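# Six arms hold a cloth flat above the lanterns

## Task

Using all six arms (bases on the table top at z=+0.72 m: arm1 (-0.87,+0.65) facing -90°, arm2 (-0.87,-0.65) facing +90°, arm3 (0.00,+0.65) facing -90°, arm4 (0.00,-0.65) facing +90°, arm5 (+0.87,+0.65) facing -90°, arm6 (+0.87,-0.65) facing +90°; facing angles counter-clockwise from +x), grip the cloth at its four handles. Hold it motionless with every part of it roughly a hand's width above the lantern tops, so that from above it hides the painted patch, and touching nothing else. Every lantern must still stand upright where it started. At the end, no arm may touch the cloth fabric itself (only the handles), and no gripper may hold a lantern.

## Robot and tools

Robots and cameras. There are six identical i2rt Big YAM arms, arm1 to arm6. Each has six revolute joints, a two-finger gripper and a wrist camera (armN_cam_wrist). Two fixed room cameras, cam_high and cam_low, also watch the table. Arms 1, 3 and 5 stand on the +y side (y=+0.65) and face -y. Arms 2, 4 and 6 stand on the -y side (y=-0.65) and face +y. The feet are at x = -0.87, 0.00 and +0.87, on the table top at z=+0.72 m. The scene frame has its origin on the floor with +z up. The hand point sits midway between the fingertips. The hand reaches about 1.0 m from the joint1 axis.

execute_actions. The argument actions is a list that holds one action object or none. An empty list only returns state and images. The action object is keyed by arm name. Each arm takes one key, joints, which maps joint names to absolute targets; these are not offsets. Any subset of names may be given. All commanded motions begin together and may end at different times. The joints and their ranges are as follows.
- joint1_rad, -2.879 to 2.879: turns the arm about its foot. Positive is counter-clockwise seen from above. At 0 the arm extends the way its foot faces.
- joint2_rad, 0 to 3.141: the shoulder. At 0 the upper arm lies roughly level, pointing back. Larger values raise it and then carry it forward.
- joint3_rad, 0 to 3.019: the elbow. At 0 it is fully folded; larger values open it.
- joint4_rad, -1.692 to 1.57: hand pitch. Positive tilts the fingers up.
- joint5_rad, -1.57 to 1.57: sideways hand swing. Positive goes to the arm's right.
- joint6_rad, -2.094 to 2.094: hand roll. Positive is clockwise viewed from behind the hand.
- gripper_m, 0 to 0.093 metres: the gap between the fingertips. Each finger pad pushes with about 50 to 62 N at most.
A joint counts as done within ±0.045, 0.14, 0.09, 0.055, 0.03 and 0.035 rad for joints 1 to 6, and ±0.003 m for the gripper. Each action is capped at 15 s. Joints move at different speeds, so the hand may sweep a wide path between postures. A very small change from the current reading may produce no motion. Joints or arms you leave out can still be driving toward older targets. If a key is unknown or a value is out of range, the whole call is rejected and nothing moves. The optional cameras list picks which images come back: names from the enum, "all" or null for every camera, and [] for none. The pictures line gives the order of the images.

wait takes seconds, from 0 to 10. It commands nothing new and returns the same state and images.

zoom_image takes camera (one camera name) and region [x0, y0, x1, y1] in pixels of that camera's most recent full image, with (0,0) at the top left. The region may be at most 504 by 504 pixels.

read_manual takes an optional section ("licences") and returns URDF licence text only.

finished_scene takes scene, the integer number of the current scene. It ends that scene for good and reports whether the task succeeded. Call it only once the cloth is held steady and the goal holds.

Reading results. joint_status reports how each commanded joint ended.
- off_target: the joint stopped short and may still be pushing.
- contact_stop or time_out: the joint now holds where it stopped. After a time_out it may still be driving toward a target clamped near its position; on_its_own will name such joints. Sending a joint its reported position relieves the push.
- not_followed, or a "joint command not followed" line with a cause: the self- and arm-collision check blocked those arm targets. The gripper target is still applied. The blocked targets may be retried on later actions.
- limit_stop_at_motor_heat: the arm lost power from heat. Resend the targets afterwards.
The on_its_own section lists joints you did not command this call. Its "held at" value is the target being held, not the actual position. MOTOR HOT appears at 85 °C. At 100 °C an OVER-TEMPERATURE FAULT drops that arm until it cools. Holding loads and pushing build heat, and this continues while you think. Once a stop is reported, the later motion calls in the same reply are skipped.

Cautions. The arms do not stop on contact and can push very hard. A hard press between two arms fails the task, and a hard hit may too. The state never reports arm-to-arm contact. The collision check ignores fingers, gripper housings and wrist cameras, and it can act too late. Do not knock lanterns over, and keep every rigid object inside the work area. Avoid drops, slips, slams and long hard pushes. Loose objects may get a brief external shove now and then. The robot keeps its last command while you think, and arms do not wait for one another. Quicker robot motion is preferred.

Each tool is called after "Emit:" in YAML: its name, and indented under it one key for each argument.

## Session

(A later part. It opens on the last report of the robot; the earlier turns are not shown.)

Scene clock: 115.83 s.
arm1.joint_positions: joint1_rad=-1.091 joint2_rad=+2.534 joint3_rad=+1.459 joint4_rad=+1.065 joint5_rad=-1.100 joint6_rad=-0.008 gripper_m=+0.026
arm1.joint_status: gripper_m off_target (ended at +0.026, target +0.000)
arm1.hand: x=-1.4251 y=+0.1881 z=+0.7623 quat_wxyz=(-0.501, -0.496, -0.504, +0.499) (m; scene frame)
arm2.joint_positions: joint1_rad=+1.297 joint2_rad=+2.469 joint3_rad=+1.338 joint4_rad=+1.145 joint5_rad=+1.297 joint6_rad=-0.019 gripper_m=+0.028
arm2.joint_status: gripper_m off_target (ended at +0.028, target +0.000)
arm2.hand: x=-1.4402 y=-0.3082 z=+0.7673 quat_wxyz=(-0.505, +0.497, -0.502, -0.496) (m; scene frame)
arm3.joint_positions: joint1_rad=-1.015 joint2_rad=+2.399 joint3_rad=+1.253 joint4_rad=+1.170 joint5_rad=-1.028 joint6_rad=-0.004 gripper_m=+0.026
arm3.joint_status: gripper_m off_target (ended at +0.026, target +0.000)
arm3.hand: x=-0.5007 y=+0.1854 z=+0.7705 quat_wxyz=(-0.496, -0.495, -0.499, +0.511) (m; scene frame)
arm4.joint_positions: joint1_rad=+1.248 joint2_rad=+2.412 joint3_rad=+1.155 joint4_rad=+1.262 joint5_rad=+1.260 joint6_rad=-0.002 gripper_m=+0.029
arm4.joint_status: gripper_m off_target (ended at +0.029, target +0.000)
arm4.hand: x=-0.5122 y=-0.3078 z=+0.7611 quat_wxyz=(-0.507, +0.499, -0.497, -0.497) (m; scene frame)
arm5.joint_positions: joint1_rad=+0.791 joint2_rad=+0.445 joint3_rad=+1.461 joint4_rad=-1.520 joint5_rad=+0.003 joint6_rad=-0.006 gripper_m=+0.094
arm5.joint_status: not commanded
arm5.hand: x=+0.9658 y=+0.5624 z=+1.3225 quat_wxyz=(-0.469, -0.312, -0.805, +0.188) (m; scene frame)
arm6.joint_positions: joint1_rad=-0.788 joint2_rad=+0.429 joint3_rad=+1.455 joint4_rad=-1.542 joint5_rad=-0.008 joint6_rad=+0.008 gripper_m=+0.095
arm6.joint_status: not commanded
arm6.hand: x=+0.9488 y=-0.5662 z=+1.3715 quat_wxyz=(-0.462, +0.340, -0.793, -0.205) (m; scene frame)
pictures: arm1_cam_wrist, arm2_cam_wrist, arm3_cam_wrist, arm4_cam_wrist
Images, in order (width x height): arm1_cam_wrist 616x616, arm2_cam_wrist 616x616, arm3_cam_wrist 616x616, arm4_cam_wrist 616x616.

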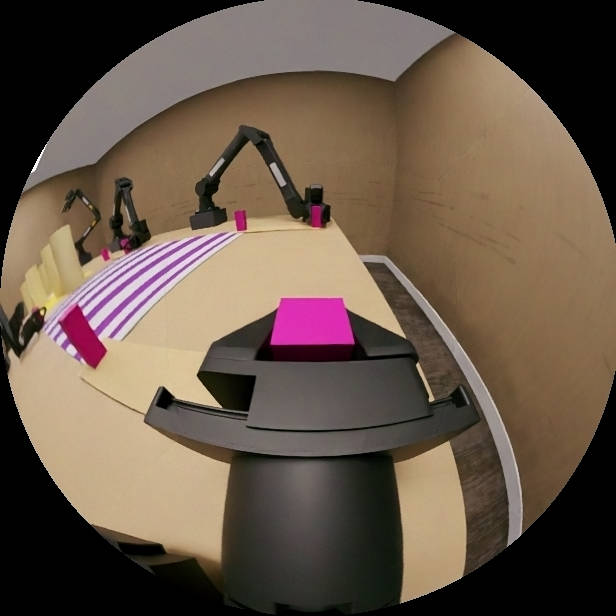

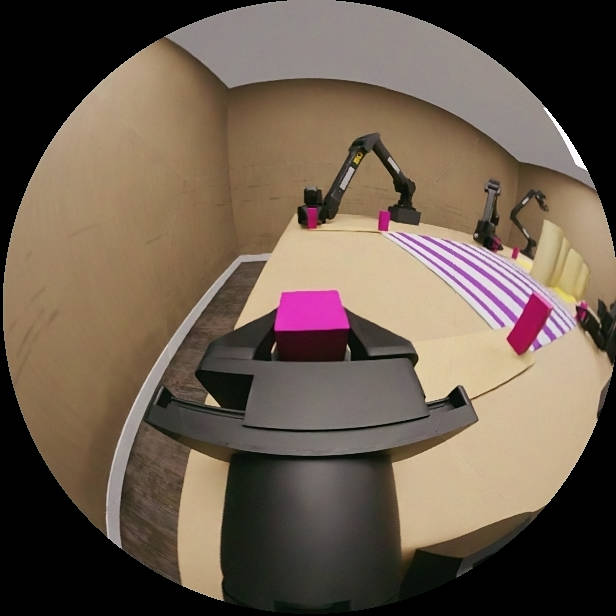

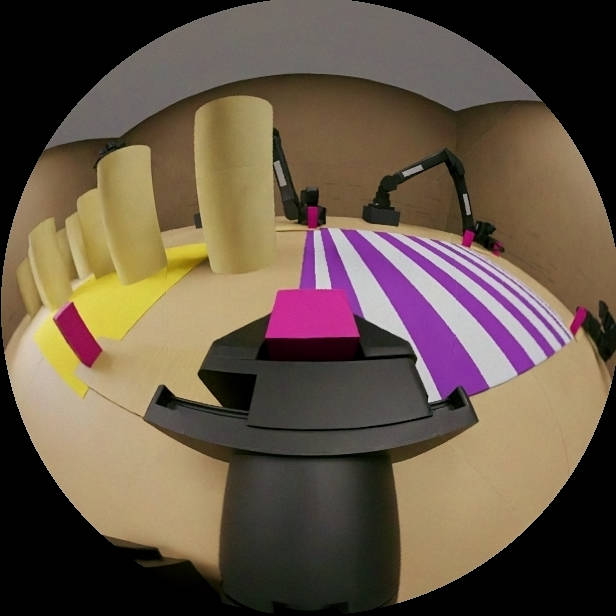

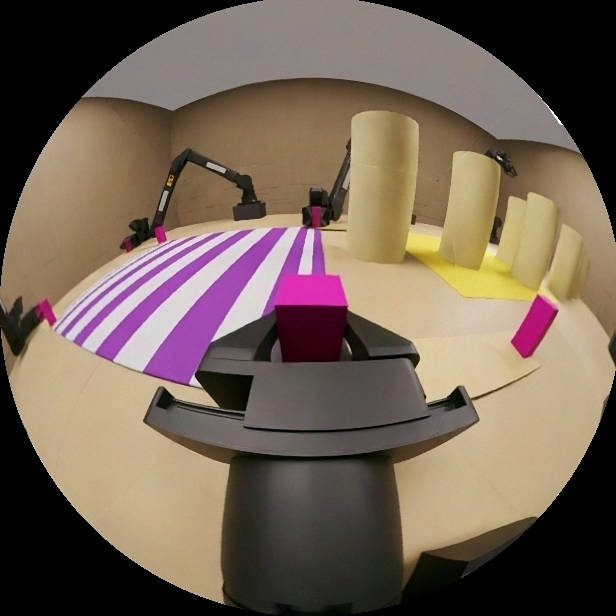

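Emit:
execute_actions:
  actions:
    - {"arm1":{"joints":{"joint2_rad":2.044,"joint3_rad":1.385,"joint4_rad":0.672}},"arm3":{"joints":{"joint2_rad":1.899,"joint3_rad":1.21,"joint4_rad":0.702}},"arm2":{"joints":{"joint2_rad":1.97,"joint3_rad":1.27,"joint4_rad":0.71}},"arm4":{"joints":{"joint2_rad":1.852,"joint3_rad":1.075,"joint4_rad":0.787}}}
  cameras: ["cam_high"]

Emit:
execute_actions:
  actions:
    - {"arm1":{"joints":{"joint2_rad":1.806,"joint3_rad":1.665,"joint4_rad":0.169}},"arm3":{"joints":{"joint2_rad":1.66,"joint3_rad":1.525,"joint4_rad":0.163}},"arm2":{"joints":{"joint2_rad":1.721,"joint3_rad":1.56,"joint4_rad":0.189}},"arm4":{"joints":{"joint2_rad":1.566,"joint3_rad":1.368,"joint4_rad":0.226}}}
  cameras: ["cam_high","cam_low","arm1_cam_wrist","arm4_cam_wrist"]

Scene clock: 138.80 s.
arm1.joint_positions: joint1_rad=-1.084 joint2_rad=+2.047 joint3_rad=+1.367 joint4_rad=+0.678 joint5_rad=-1.097 joint6_rad=-0.030 gripper_m=+0.026
arm1.joint_status: all done
arm1.hand: x=-1.4203 y=+0.1855 z=+1.0044 quat_wxyz=(-0.496, -0.487, -0.511, +0.506) (m; scene frame)
arm2.joint_positions: joint1_rad=+1.289 joint2_rad=+1.955 joint3_rad=+1.250 joint4_rad=+0.717 joint5_rad=+1.294 joint6_rad=+0.008 gripper_m=+0.028
arm2.joint_status: all done
arm2.hand: x=-1.4329 y=-0.3055 z=+1.0073 quat_wxyz=(-0.501, +0.490, -0.509, -0.501) (m; scene frame)
arm3.joint_positions: joint1_rad=-1.013 joint2_rad=+1.899 joint3_rad=+1.201 joint4_rad=+0.706 joint5_rad=-1.025 joint6_rad=-0.013 gripper_m=+0.026
arm3.joint_status: all done
arm3.hand: x=-0.4987 y=+0.1864 z=+1.0009 quat_wxyz=(-0.495, -0.498, -0.499, +0.508) (m; scene frame)
arm4.joint_positions: joint1_rad=+1.248 joint2_rad=+1.844 joint3_rad=+1.069 joint4_rad=+0.797 joint5_rad=+1.254 joint6_rad=+0.005 gripper_m=+0.029
arm4.joint_status: all done
arm4.hand: x=-0.5119 y=-0.3108 z=+1.0040 quat_wxyz=(-0.501, +0.493, -0.500, -0.506) (m; scene frame)
arm5.joint_positions: joint1_rad=+0.791 joint2_rad=+0.445 joint3_rad=+1.461 joint4_rad=-1.520 joint5_rad=+0.003 joint6_rad=-0.006 gripper_m=+0.094
arm5.joint_status: not commanded
arm5.hand: x=+0.9658 y=+0.5624 z=+1.3225 quat_wxyz=(-0.469, -0.312, -0.805, +0.188) (m; scene frame)
arm6.joint_positions: joint1_rad=-0.788 joint2_rad=+0.429 joint3_rad=+1.455 joint4_rad=-1.542 joint5_rad=-0.008 joint6_rad=+0.008 gripper_m=+0.095
arm6.joint_status: not commanded
arm6.hand: x=+0.9488 y=-0.5662 z=+1.3715 quat_wxyz=(-0.462, +0.340, -0.793, -0.205) (m; scene frame)
pictures: cam_high
Images, in order (width x height): cam_high 504x504.

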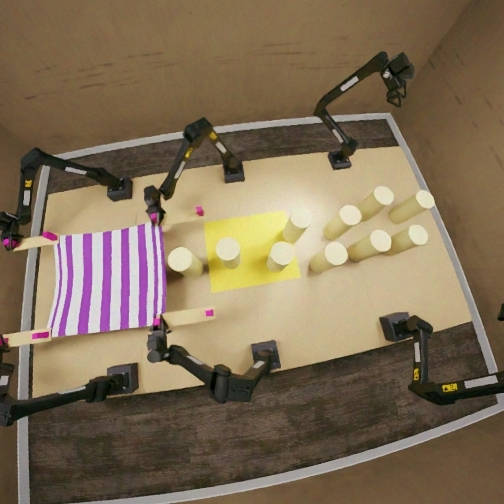

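Scene clock: 140.23 s.
arm1.joint_positions: joint1_rad=-1.084 joint2_rad=+1.814 joint3_rad=+1.637 joint4_rad=+0.174 joint5_rad=-1.097 joint6_rad=-0.033 gripper_m=+0.026
arm1.joint_status: all done
arm1.hand: x=-1.4211 y=+0.1855 z=+1.2231 quat_wxyz=(-0.495, -0.486, -0.512, +0.506) (m; scene frame)
arm2.joint_positions: joint1_rad=+1.289 joint2_rad=+1.710 joint3_rad=+1.536 joint4_rad=+0.196 joint5_rad=+1.295 joint6_rad=+0.011 gripper_m=+0.028
arm2.joint_status: all done
arm2.hand: x=-1.4329 y=-0.3053 z=+1.2303 quat_wxyz=(-0.498, +0.486, -0.511, -0.504) (m; scene frame)
arm3.joint_positions: joint1_rad=-1.013 joint2_rad=+1.670 joint3_rad=+1.494 joint4_rad=+0.166 joint5_rad=-1.027 joint6_rad=-0.017 gripper_m=+0.026
arm3.joint_status: all done
arm3.hand: x=-0.5016 y=+0.1854 z=+1.2103 quat_wxyz=(-0.496, -0.503, -0.499, +0.502) (m; scene frame)
arm4.joint_positions: joint1_rad=+1.248 joint2_rad=+1.571 joint3_rad=+1.341 joint4_rad=+0.234 joint5_rad=+1.256 joint6_rad=+0.006 gripper_m=+0.029
arm4.joint_status: all done
arm4.hand: x=-0.5142 y=-0.3122 z=+1.2142 quat_wxyz=(-0.504, +0.499, -0.498, -0.500) (m; scene frame)
arm5.joint_positions: joint1_rad=+0.791 joint2_rad=+0.445 joint3_rad=+1.461 joint4_rad=-1.520 joint5_rad=+0.003 joint6_rad=-0.006 gripper_m=+0.094
arm5.joint_status: not commanded
arm5.hand: x=+0.9658 y=+0.5624 z=+1.3225 quat_wxyz=(-0.469, -0.312, -0.805, +0.188) (m; scene frame)
arm6.joint_positions: joint1_rad=-0.788 joint2_rad=+0.429 joint3_rad=+1.455 joint4_rad=-1.542 joint5_rad=-0.008 joint6_rad=+0.008 gripper_m=+0.095
arm6.joint_status: not commanded
arm6.hand: x=+0.9488 y=-0.5662 z=+1.3715 quat_wxyz=(-0.462, +0.340, -0.793, -0.205) (m; scene frame)
pictures: arm1_cam_wrist, arm4_cam_wrist, cam_high, cam_low
Images, in order (width x height): arm1_cam_wrist 616x616, arm4_cam_wrist 616x616, cam_high 504x504, cam_low 504x504.

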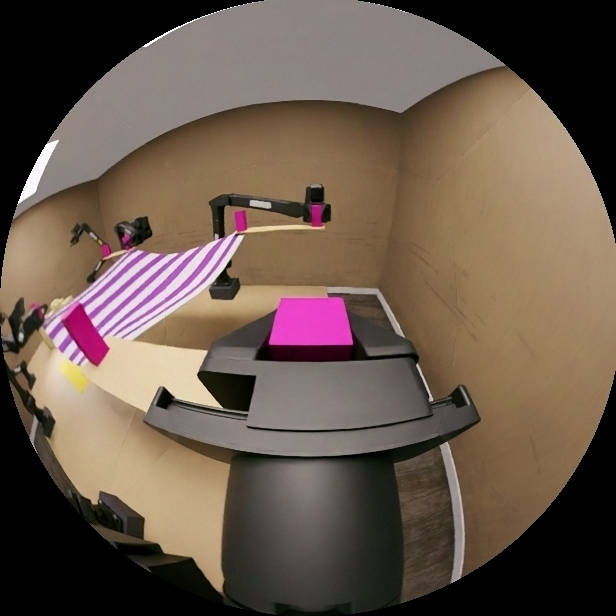

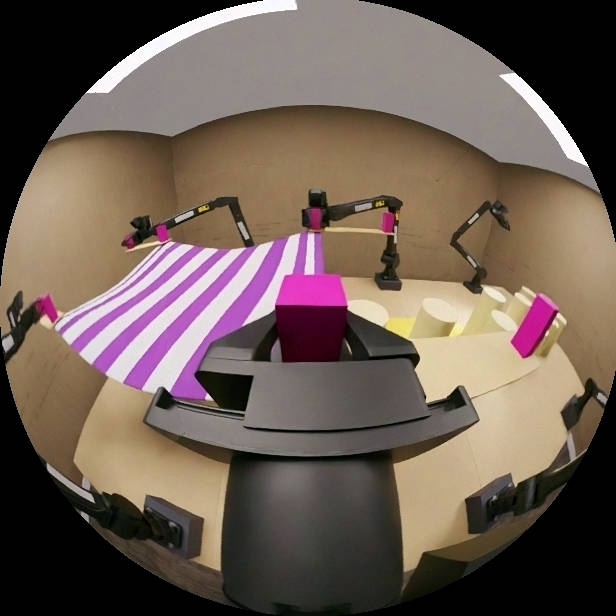

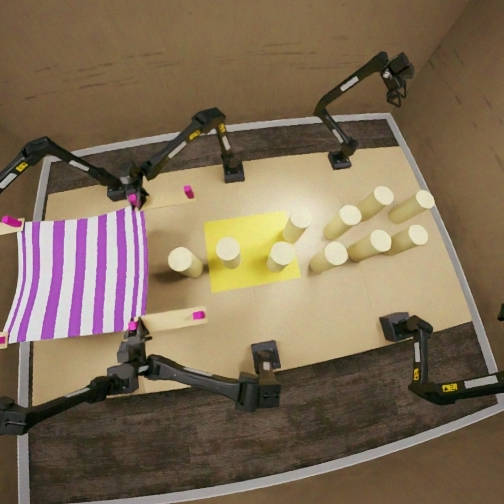

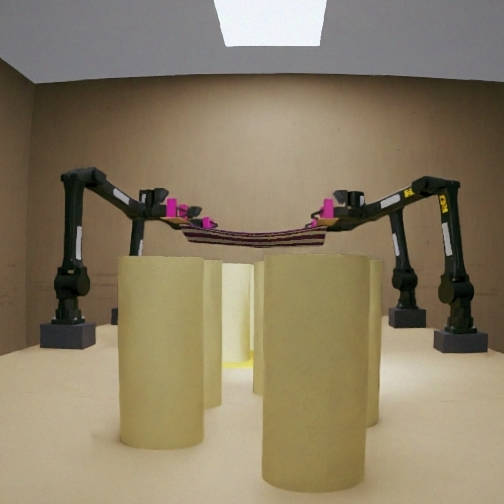

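Emit:
execute_actions:
  actions:
    - {"arm1":{"joints":{"joint1_rad":-1.008,"joint5_rad":-1.008,"joint2_rad":1.295,"joint3_rad":1.06,"joint4_rad":0.241}},"arm3":{"joints":{"joint1_rad":-0.917,"joint5_rad":-0.917,"joint2_rad":1.148,"joint3_rad":0.94,"joint4_rad":0.216}},"arm2":{"joints":{"joint1_rad":1.008,"joint5_rad":1.008,"joint2_rad":1.295,"joint3_rad":1.06,"joint4_rad":0.241}},"arm4":{"joints":{"joint1_rad":0.917,"joint5_rad":0.917,"joint2_rad":1.148,"joint3_rad":0.94,"joint4_rad":0.216}}}
  cameras: ["cam_high","cam_low"]

Emit:
execute_actions:
  actions:
    - {"arm1":{"joints":{"joint1_rad":-0.703,"joint5_rad":-0.703,"joint2_rad":0.92,"joint3_rad":0.79,"joint4_rad":0.135}},"arm3":{"joints":{"joint1_rad":-0.514,"joint5_rad":-0.514,"joint2_rad":0.799,"joint3_rad":0.735,"joint4_rad":0.073}},"arm2":{"joints":{"joint1_rad":0.703,"joint5_rad":0.703,"joint2_rad":0.92,"joint3_rad":0.79,"joint4_rad":0.135}},"arm4":{"joints":{"joint1_rad":0.514,"joint5_rad":0.514,"joint2_rad":0.799,"joint3_rad":0.735,"joint4_rad":0.073}}}
  cameras: ["cam_high","cam_low"]

Emit:
execute_actions:
  actions:
    - {"arm1":{"joints":{"joint1_rad":-0.15,"joint5_rad":-0.15,"joint2_rad":0.691,"joint3_rad":0.69,"joint4_rad":0.007}},"arm3":{"joints":{"joint1_rad":0.13,"joint5_rad":0.13,"joint2_rad":0.691,"joint3_rad":0.69,"joint4_rad":0.007}},"arm2":{"joints":{"joint1_rad":0.15,"joint5_rad":0.15,"joint2_rad":0.691,"joint3_rad":0.69,"joint4_rad":0.007}},"arm4":{"joints":{"joint1_rad":-0.13,"joint5_rad":-0.13,"joint2_rad":0.691,"joint3_rad":0.69,"joint4_rad":0.007}}}
  cameras: ["cam_high","cam_low"]

Emit:
execute_actions:
  actions:
    - {"arm3":{"joints":{"joint1_rad":0.703,"joint5_rad":0.703,"joint2_rad":0.92,"joint3_rad":0.81,"joint4_rad":0.135}},"arm1":{"joints":{"joint1_rad":0.514,"joint5_rad":0.514,"joint2_rad":0.799,"joint3_rad":0.75,"joint4_rad":0.073}},"arm4":{"joints":{"joint1_rad":-0.703,"joint5_rad":-0.703,"joint2_rad":0.92,"joint3_rad":0.81,"joint4_rad":0.135}},"arm2":{"joints":{"joint1_rad":-0.514,"joint5_rad":-0.514,"joint2_rad":0.799,"joint3_rad":0.75,"joint4_rad":0.073}}}
  cameras: ["cam_high","cam_low","arm1_cam_wrist","arm4_cam_wrist"]

Scene clock: 170.50 s.
arm1.joint_positions: joint1_rad=-0.991 joint2_rad=+1.297 joint3_rad=+1.050 joint4_rad=+0.228 joint5_rad=-1.005 joint6_rad=-0.036 gripper_m=+0.026
arm1.joint_status: all done
arm1.hand: x=-1.2243 y=+0.2449 z=+1.2248 quat_wxyz=(-0.496, -0.491, -0.512, +0.501) (m; scene frame)
arm2.joint_positions: joint1_rad=+1.003 joint2_rad=+1.282 joint3_rad=+1.056 joint4_rad=+0.230 joint5_rad=+1.008 joint6_rad=+0.011 gripper_m=+0.028
arm2.joint_status: all done
arm2.hand: x=-1.2219 y=-0.2437 z=+1.2255 quat_wxyz=(-0.502, +0.491, -0.508, -0.499) (m; scene frame)
arm3.joint_positions: joint1_rad=-0.907 joint2_rad=+1.152 joint3_rad=+0.930 joint4_rad=+0.206 joint5_rad=-0.917 joint6_rad=-0.017 gripper_m=+0.026
arm3.joint_status: all done
arm3.hand: x=-0.3076 y=+0.2540 z=+1.1963 quat_wxyz=(-0.495, -0.506, -0.498, +0.501) (m; scene frame)
arm4.joint_positions: joint1_rad=+0.912 joint2_rad=+1.150 joint3_rad=+0.933 joint4_rad=+0.220 joint5_rad=+0.914 joint6_rad=+0.006 gripper_m=+0.029
arm4.joint_status: all done
arm4.hand: x=-0.3047 y=-0.2512 z=+1.2175 quat_wxyz=(-0.503, +0.500, -0.496, -0.501) (m; scene frame)
arm5.joint_positions: joint1_rad=+0.791 joint2_rad=+0.445 joint3_rad=+1.461 joint4_rad=-1.520 joint5_rad=+0.003 joint6_rad=-0.006 gripper_m=+0.094
arm5.joint_status: not commanded
arm5.hand: x=+0.9658 y=+0.5624 z=+1.3225 quat_wxyz=(-0.469, -0.312, -0.805, +0.188) (m; scene frame)
arm6.joint_positions: joint1_rad=-0.788 joint2_rad=+0.429 joint3_rad=+1.455 joint4_rad=-1.542 joint5_rad=-0.008 joint6_rad=+0.008 gripper_m=+0.095
arm6.joint_status: not commanded
arm6.hand: x=+0.9488 y=-0.5662 z=+1.3715 quat_wxyz=(-0.462, +0.340, -0.793, -0.205) (m; scene frame)
pictures: cam_high, cam_low
Images, in order (width x height): cam_high 504x504, cam_low 504x504.

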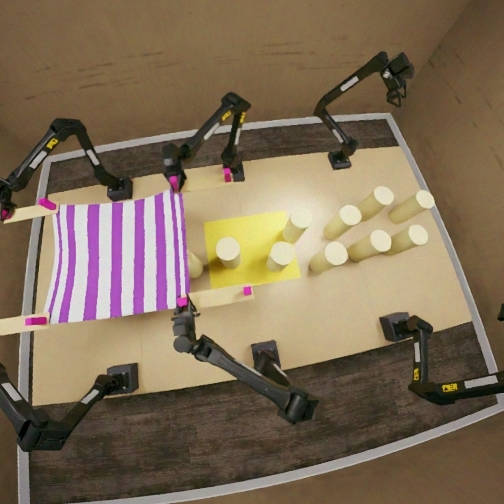

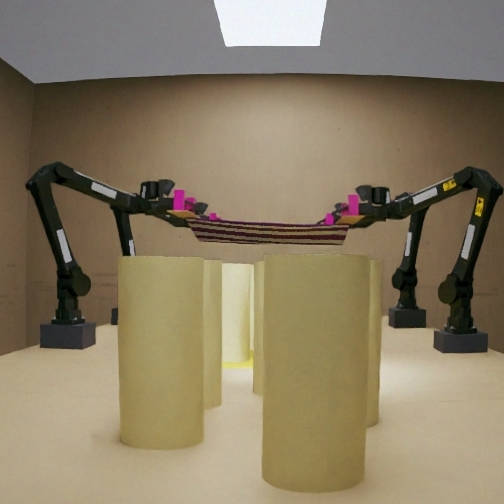

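Scene clock: 171.77 s.
arm1.joint_positions: joint1_rad=-0.691 joint2_rad=+0.916 joint3_rad=+0.782 joint4_rad=+0.134 joint5_rad=-0.699 joint6_rad=-0.039 gripper_m=+0.026
arm1.joint_status: all done
arm1.hand: x=-1.0560 y=+0.2506 z=+1.2280 quat_wxyz=(-0.492, -0.485, -0.512, +0.510) (m; scene frame)
arm2.joint_positions: joint1_rad=+0.691 joint2_rad=+0.910 joint3_rad=+0.781 joint4_rad=+0.134 joint5_rad=+0.702 joint6_rad=+0.011 gripper_m=+0.028
arm2.joint_status: all done
arm2.hand: x=-1.0509 y=-0.2471 z=+1.2208 quat_wxyz=(-0.504, +0.489, -0.509, -0.498) (m; scene frame)
arm3.joint_positions: joint1_rad=-0.517 joint2_rad=+0.797 joint3_rad=+0.715 joint4_rad=+0.070 joint5_rad=-0.514 joint6_rad=-0.018 gripper_m=+0.026
arm3.joint_status: all done
arm3.hand: x=-0.1417 y=+0.2553 z=+1.1953 quat_wxyz=(-0.489, -0.508, -0.497, +0.506) (m; scene frame)
arm4.joint_positions: joint1_rad=+0.516 joint2_rad=+0.801 joint3_rad=+0.715 joint4_rad=+0.073 joint5_rad=+0.510 joint6_rad=+0.006 gripper_m=+0.029
arm4.joint_status: all done
arm4.hand: x=-0.1374 y=-0.2532 z=+1.2112 quat_wxyz=(-0.499, +0.507, -0.495, -0.498) (m; scene frame)
arm5.joint_positions: joint1_rad=+0.791 joint2_rad=+0.445 joint3_rad=+1.461 joint4_rad=-1.520 joint5_rad=+0.003 joint6_rad=-0.006 gripper_m=+0.094
arm5.joint_status: not commanded
arm5.hand: x=+0.9658 y=+0.5624 z=+1.3225 quat_wxyz=(-0.469, -0.312, -0.805, +0.188) (m; scene frame)
arm6.joint_positions: joint1_rad=-0.788 joint2_rad=+0.429 joint3_rad=+1.455 joint4_rad=-1.542 joint5_rad=-0.008 joint6_rad=+0.008 gripper_m=+0.095
arm6.joint_status: not commanded
arm6.hand: x=+0.9488 y=-0.5662 z=+1.3715 quat_wxyz=(-0.462, +0.340, -0.793, -0.205) (m; scene frame)
pictures: cam_high, cam_low
Images, in order (width x height): cam_high 504x504, cam_low 504x504.

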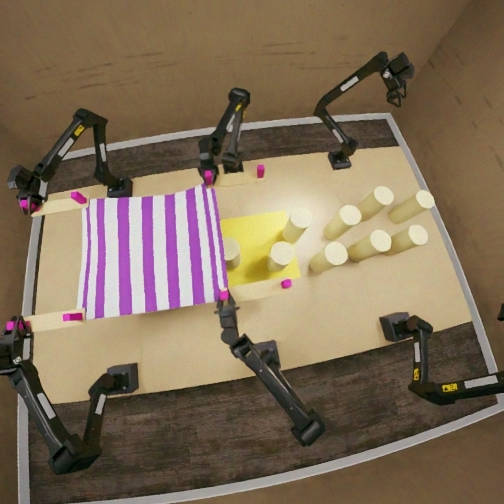

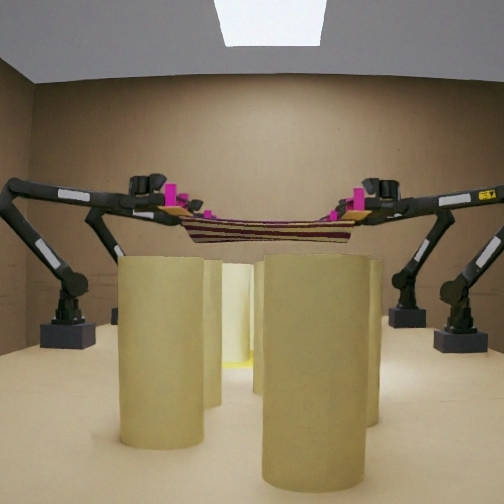

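Scene clock: 173.13 s.
arm1.joint_positions: joint1_rad=-0.150 joint2_rad=+0.691 joint3_rad=+0.668 joint4_rad=+0.006 joint5_rad=-0.148 joint6_rad=-0.039 gripper_m=+0.026
arm1.joint_status: all done
arm1.hand: x=-0.9025 y=+0.2534 z=+1.2176 quat_wxyz=(-0.486, -0.493, -0.513, +0.508) (m; scene frame)
arm2.joint_positions: joint1_rad=+0.155 joint2_rad=+0.688 joint3_rad=+0.668 joint4_rad=+0.007 joint5_rad=+0.149 joint6_rad=+0.011 gripper_m=+0.028
arm2.joint_status: all done
arm2.hand: x=-0.9002 y=-0.2516 z=+1.2103 quat_wxyz=(-0.497, +0.499, -0.508, -0.497) (m; scene frame)
arm3.joint_positions: joint1_rad=+0.121 joint2_rad=+0.709 joint3_rad=+0.674 joint4_rad=+0.006 joint5_rad=+0.130 joint6_rad=-0.018 gripper_m=+0.026
arm3.joint_status: all done
arm3.hand: x=+0.0138 y=+0.2452 z=+1.1891 quat_wxyz=(-0.480, -0.512, -0.503, +0.505) (m; scene frame)
arm4.joint_positions: joint1_rad=-0.121 joint2_rad=+0.714 joint3_rad=+0.673 joint4_rad=+0.009 joint5_rad=-0.133 joint6_rad=+0.006 gripper_m=+0.029
arm4.joint_status: all done
arm4.hand: x=+0.0196 y=-0.2465 z=+1.2058 quat_wxyz=(-0.491, +0.511, -0.502, -0.496) (m; scene frame)
arm5.joint_positions: joint1_rad=+0.791 joint2_rad=+0.445 joint3_rad=+1.461 joint4_rad=-1.520 joint5_rad=+0.003 joint6_rad=-0.006 gripper_m=+0.094
arm5.joint_status: not commanded
arm5.hand: x=+0.9658 y=+0.5624 z=+1.3225 quat_wxyz=(-0.469, -0.312, -0.805, +0.188) (m; scene frame)
arm6.joint_positions: joint1_rad=-0.788 joint2_rad=+0.429 joint3_rad=+1.455 joint4_rad=-1.542 joint5_rad=-0.008 joint6_rad=+0.008 gripper_m=+0.095
arm6.joint_status: not commanded
arm6.hand: x=+0.9488 y=-0.5662 z=+1.3715 quat_wxyz=(-0.462, +0.340, -0.793, -0.205) (m; scene frame)
pictures: cam_high, cam_low
Images, in order (width x height): cam_high 504x504, cam_low 504x504.

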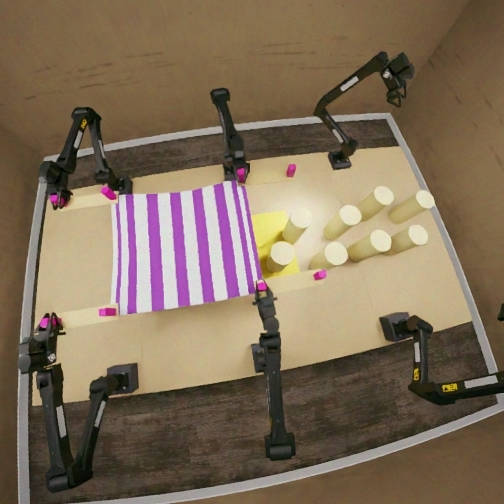

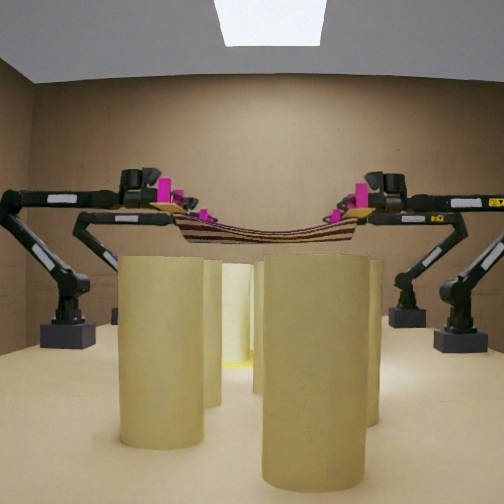

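Scene clock: 174.47 s.
arm1.joint_positions: joint1_rad=+0.513 joint2_rad=+0.815 joint3_rad=+0.669 joint4_rad=+0.042 joint5_rad=+0.516 joint6_rad=-0.034 gripper_m=+0.026
arm1.joint_status: all done
arm1.hand: x=-0.7398 y=+0.2510 z=+1.1792 quat_wxyz=(-0.455, -0.498, -0.543, +0.500) (m; scene frame)
arm2.joint_positions: joint1_rad=-0.508 joint2_rad=+0.812 joint3_rad=+0.677 joint4_rad=+0.048 joint5_rad=-0.515 joint6_rad=+0.011 gripper_m=+0.028
arm2.joint_status: all done
arm2.hand: x=-0.7375 y=-0.2508 z=+1.1787 quat_wxyz=(-0.469, +0.503, -0.534, -0.492) (m; scene frame)
arm3.joint_positions: joint1_rad=+0.695 joint2_rad=+0.940 joint3_rad=+0.742 joint4_rad=+0.111 joint5_rad=+0.704 joint6_rad=-0.019 gripper_m=+0.026
arm3.joint_status: all done
arm3.hand: x=+0.1787 y=+0.2420 z=+1.1656 quat_wxyz=(-0.457, -0.507, -0.525, +0.508) (m; scene frame)
arm4.joint_positions: joint1_rad=-0.695 joint2_rad=+0.940 joint3_rad=+0.742 joint4_rad=+0.105 joint5_rad=-0.705 joint6_rad=+0.007 gripper_m=+0.029
arm4.joint_status: all done
arm4.hand: x=+0.1843 y=-0.2486 z=+1.1838 quat_wxyz=(-0.467, +0.506, -0.526, -0.500) (m; scene frame)
arm5.joint_positions: joint1_rad=+0.791 joint2_rad=+0.445 joint3_rad=+1.461 joint4_rad=-1.520 joint5_rad=+0.003 joint6_rad=-0.006 gripper_m=+0.094
arm5.joint_status: not commanded
arm5.hand: x=+0.9658 y=+0.5624 z=+1.3225 quat_wxyz=(-0.469, -0.312, -0.805, +0.188) (m; scene frame)
arm6.joint_positions: joint1_rad=-0.788 joint2_rad=+0.429 joint3_rad=+1.455 joint4_rad=-1.542 joint5_rad=-0.008 joint6_rad=+0.008 gripper_m=+0.095
arm6.joint_status: not commanded
arm6.hand: x=+0.9488 y=-0.5662 z=+1.3715 quat_wxyz=(-0.462, +0.340, -0.793, -0.205) (m; scene frame)
pictures: arm1_cam_wrist, arm4_cam_wrist, cam_high, cam_low
Images, in order (width x height): arm1_cam_wrist 616x616, arm4_cam_wrist 616x616, cam_high 504x504, cam_low 504x504.

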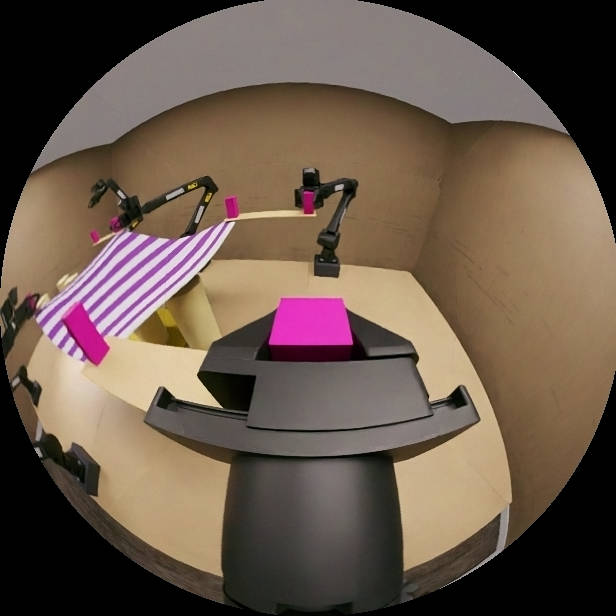

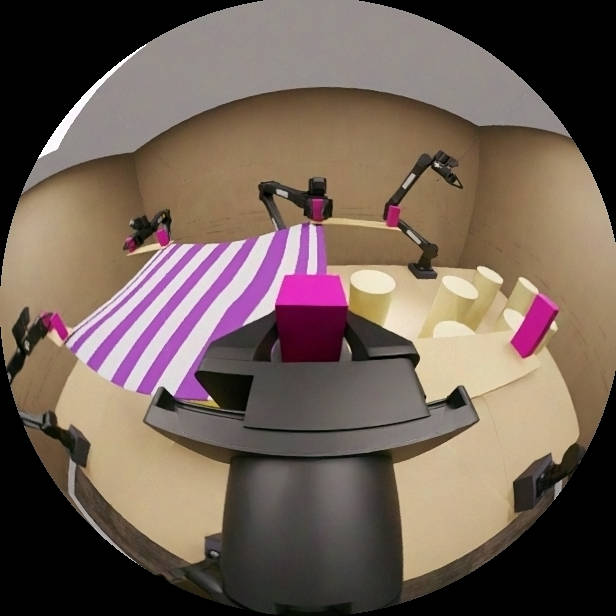

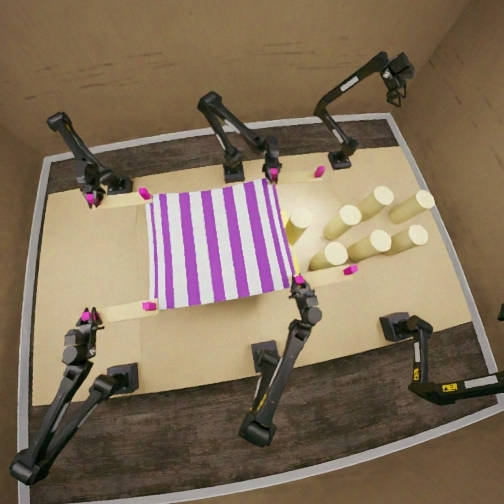

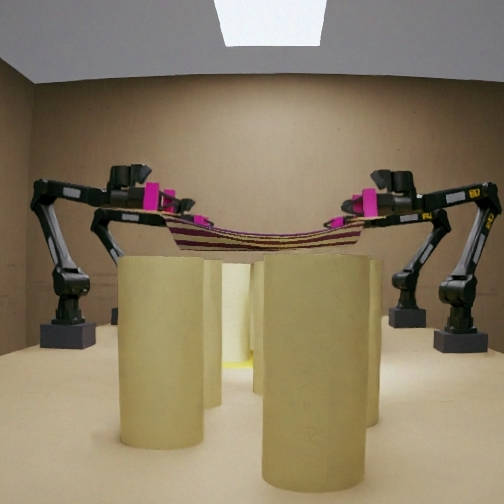

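Emit:
execute_actions:
  actions:
    - {"arm1":{"joints":{"joint1_rad":1.018,"joint5_rad":1.014,"joint2_rad":1.155,"joint3_rad":0.915,"joint4_rad":0.33,"joint6_rad":0.02}},"arm3":{"joints":{"joint1_rad":1.11,"joint5_rad":1.104,"joint2_rad":1.32,"joint3_rad":1.11,"joint4_rad":0.295}},"arm2":{"joints":{"joint1_rad":-0.906,"joint5_rad":-0.901,"joint2_rad":1.24,"joint3_rad":0.99,"joint4_rad":0.335,"joint6_rad":-0.02}},"arm4":{"joints":{"joint1_rad":-0.996,"joint5_rad":-0.99,"joint2_rad":1.405,"joint3_rad":1.15,"joint4_rad":0.34}}}

Scene clock: 188.53 s.
arm1.joint_positions: joint1_rad=+1.022 joint2_rad=+1.184 joint3_rad=+0.864 joint4_rad=+0.301 joint5_rad=+1.015 joint6_rad=-0.005 gripper_m=+0.026
arm1.joint_status: all done
arm1.hand: x=-0.5438 y=+0.2822 z=+1.1875 quat_wxyz=(-0.494, -0.493, -0.510, +0.503) (m; scene frame)
arm2.joint_positions: joint1_rad=-0.909 joint2_rad=+1.271 joint3_rad=+0.948 joint4_rad=+0.313 joint5_rad=-0.905 joint6_rad=+0.010 gripper_m=+0.028
arm2.joint_status: all done
arm2.hand: x=-0.5387 y=-0.2299 z=+1.1869 quat_wxyz=(-0.498, +0.493, -0.511, -0.498) (m; scene frame)
arm3.joint_positions: joint1_rad=+1.107 joint2_rad=+1.344 joint3_rad=+1.049 joint4_rad=+0.277 joint5_rad=+1.108 joint6_rad=-0.021 gripper_m=+0.026
arm3.joint_status: all done
arm3.hand: x=+0.3839 y=+0.2707 z=+1.1846 quat_wxyz=(-0.484, -0.500, -0.503, +0.512) (m; scene frame)
arm4.joint_positions: joint1_rad=-0.991 joint2_rad=+1.434 joint3_rad=+1.092 joint4_rad=+0.318 joint5_rad=-0.991 joint6_rad=+0.007 gripper_m=+0.029
arm4.joint_status: all done
arm4.hand: x=+0.3873 y=-0.2206 z=+1.1875 quat_wxyz=(-0.494, +0.500, -0.504, -0.502) (m; scene frame)
arm5.joint_positions: joint1_rad=+0.791 joint2_rad=+0.445 joint3_rad=+1.461 joint4_rad=-1.520 joint5_rad=+0.003 joint6_rad=-0.006 gripper_m=+0.094
arm5.joint_status: not commanded
arm5.hand: x=+0.9658 y=+0.5624 z=+1.3225 quat_wxyz=(-0.469, -0.312, -0.805, +0.188) (m; scene frame)
arm6.joint_positions: joint1_rad=-0.788 joint2_rad=+0.429 joint3_rad=+1.455 joint4_rad=-1.542 joint5_rad=-0.008 joint6_rad=+0.008 gripper_m=+0.095
arm6.joint_status: not commanded
arm6.hand: x=+0.9488 y=-0.5662 z=+1.3715 quat_wxyz=(-0.462, +0.340, -0.793, -0.205) (m; scene frame)
pictures: arm1_cam_wrist, arm2_cam_wrist, arm3_cam_wrist, arm4_cam_wrist, arm5_cam_wrist, arm6_cam_wrist, cam_high, cam_low
Images, in order (width x height): arm1_cam_wrist 616x616, arm2_cam_wrist 616x616, arm3_cam_wrist 616x616, arm4_cam_wrist 616x616, arm5_cam_wrist 616x616, arm6_cam_wrist 616x616, cam_high 504x504, cam_low 504x504.

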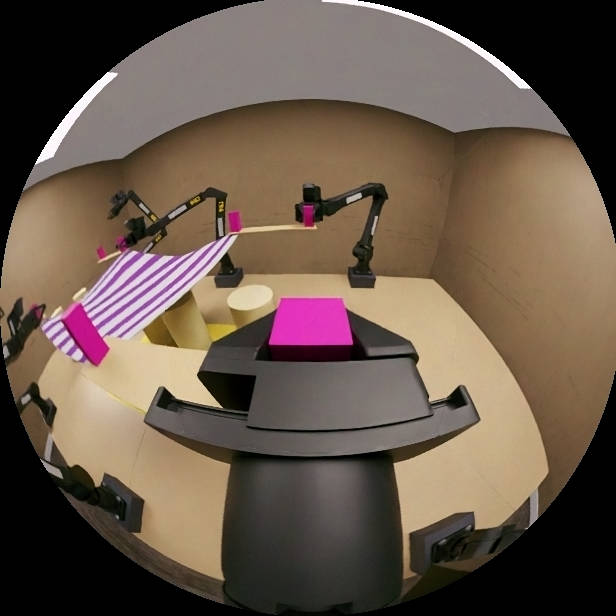

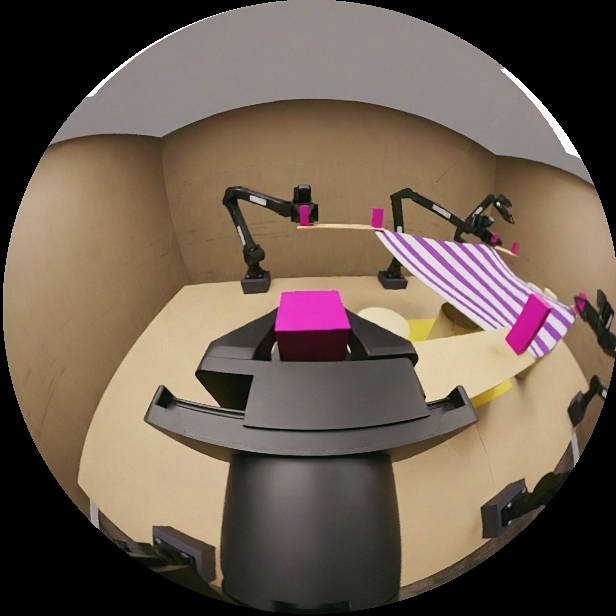

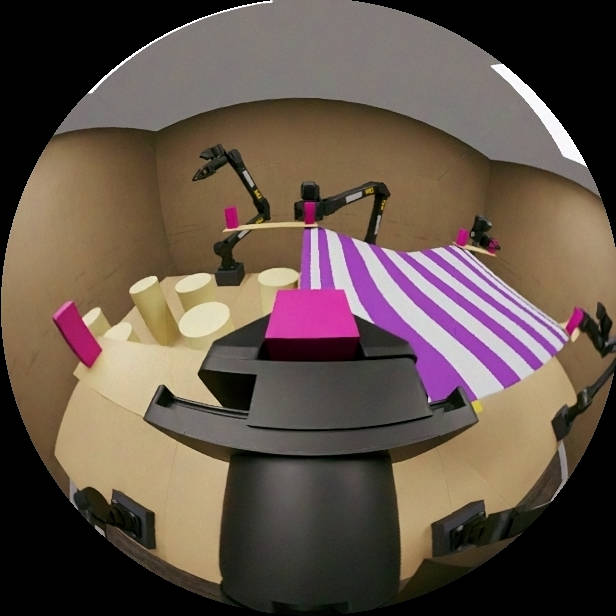

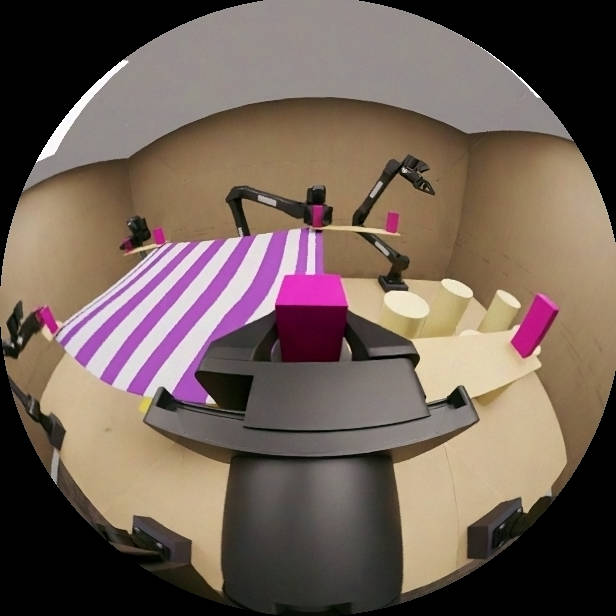

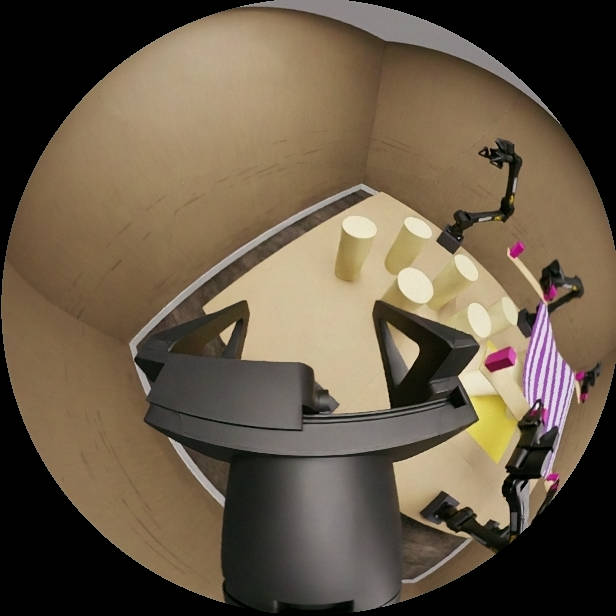

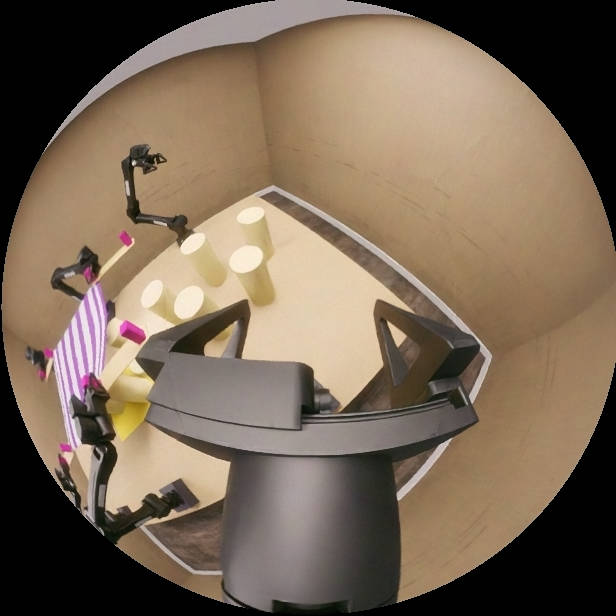

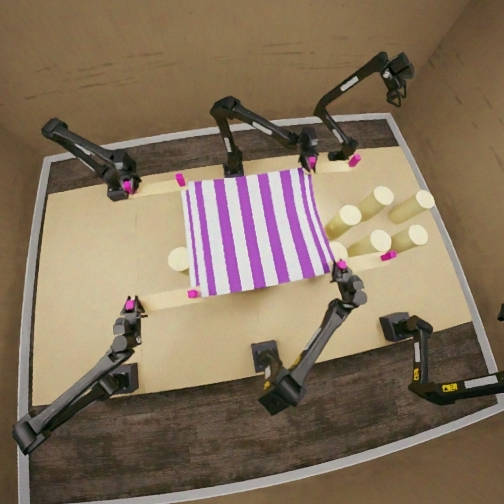

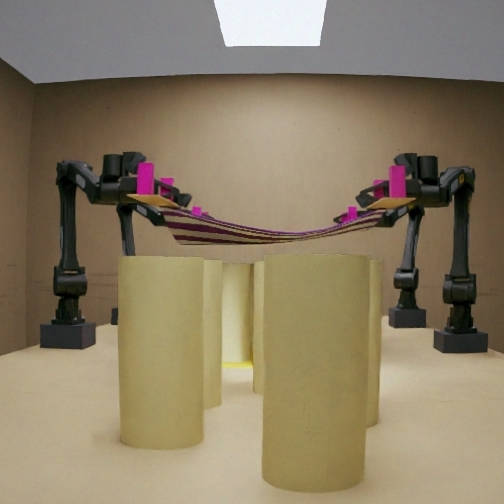

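Emit:
execute_actions:
  actions:
    - {"arm1":{"joints":{"joint2_rad":1.115}},"arm3":{"joints":{"joint1_rad":1.145,"joint5_rad":1.135}},"arm2":{"joints":{"joint2_rad":1.205}},"arm4":{"joints":{"joint1_rad":-1.015,"joint5_rad":-1.01}}}
  cameras: ["cam_high","cam_low","arm2_cam_wrist"]

Scene clock: 194.83 s.
arm1.joint_positions: joint1_rad=+1.022 joint2_rad=+1.146 joint3_rad=+0.864 joint4_rad=+0.301 joint5_rad=+1.016 joint6_rad=-0.004 gripper_m=+0.026
arm1.joint_status: all done
arm1.hand: x=-0.5521 y=+0.2874 z=+1.2041 quat_wxyz=(-0.507, -0.496, -0.497, +0.500) (m; scene frame)
arm2.joint_positions: joint1_rad=-0.908 joint2_rad=+1.241 joint3_rad=+0.948 joint4_rad=+0.313 joint5_rad=-0.907 joint6_rad=+0.010 gripper_m=+0.028
arm2.joint_status: all done
arm2.hand: x=-0.5459 y=-0.2345 z=+1.2017 quat_wxyz=(-0.508, +0.495, -0.499, -0.498) (m; scene frame)
arm3.joint_positions: joint1_rad=+1.119 joint2_rad=+1.344 joint3_rad=+1.049 joint4_rad=+0.277 joint5_rad=+1.140 joint6_rad=-0.021 gripper_m=+0.026
arm3.joint_status: all done
arm3.hand: x=+0.3828 y=+0.2755 z=+1.1847 quat_wxyz=(-0.479, -0.505, -0.498, +0.517) (m; scene frame)
arm4.joint_positions: joint1_rad=-0.997 joint2_rad=+1.434 joint3_rad=+1.092 joint4_rad=+0.318 joint5_rad=-1.011 joint6_rad=+0.007 gripper_m=+0.029
arm4.joint_status: all done
arm4.hand: x=+0.3864 y=-0.2230 z=+1.1875 quat_wxyz=(-0.490, +0.503, -0.500, -0.506) (m; scene frame)
arm5.joint_positions: joint1_rad=+0.791 joint2_rad=+0.445 joint3_rad=+1.461 joint4_rad=-1.520 joint5_rad=+0.003 joint6_rad=-0.006 gripper_m=+0.094
arm5.joint_status: not commanded
arm5.hand: x=+0.9658 y=+0.5624 z=+1.3225 quat_wxyz=(-0.469, -0.312, -0.805, +0.188) (m; scene frame)
arm6.joint_positions: joint1_rad=-0.788 joint2_rad=+0.429 joint3_rad=+1.455 joint4_rad=-1.542 joint5_rad=-0.008 joint6_rad=+0.008 gripper_m=+0.095
arm6.joint_status: not commanded
arm6.hand: x=+0.9488 y=-0.5662 z=+1.3715 quat_wxyz=(-0.462, +0.340, -0.793, -0.205) (m; scene frame)
pictures: arm2_cam_wrist, cam_high, cam_low
Images, in order (width x height): arm2_cam_wrist 616x616, cam_high 504x504, cam_low 504x504.

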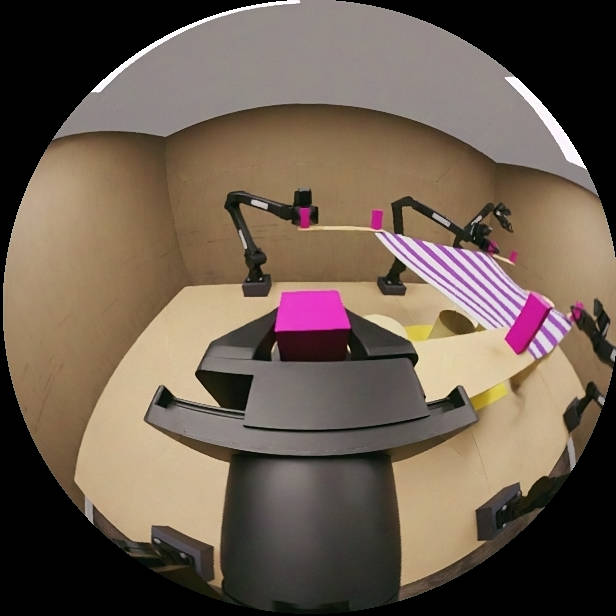

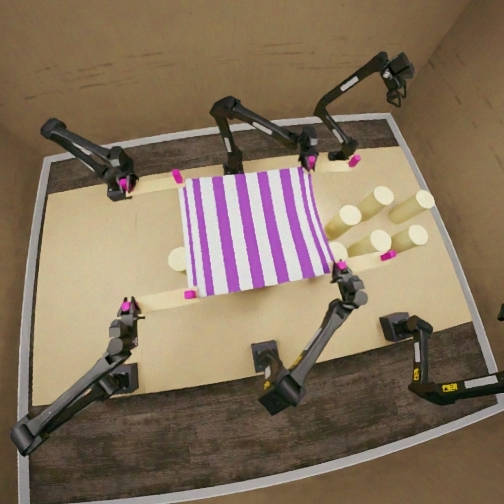

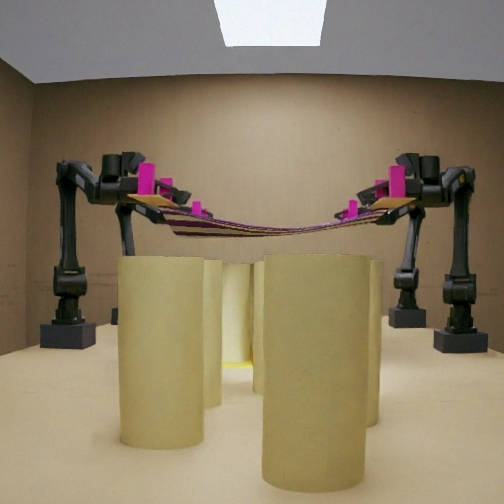

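Emit:
finished_scene:
  scene: 1

The scene is finished: the task was done.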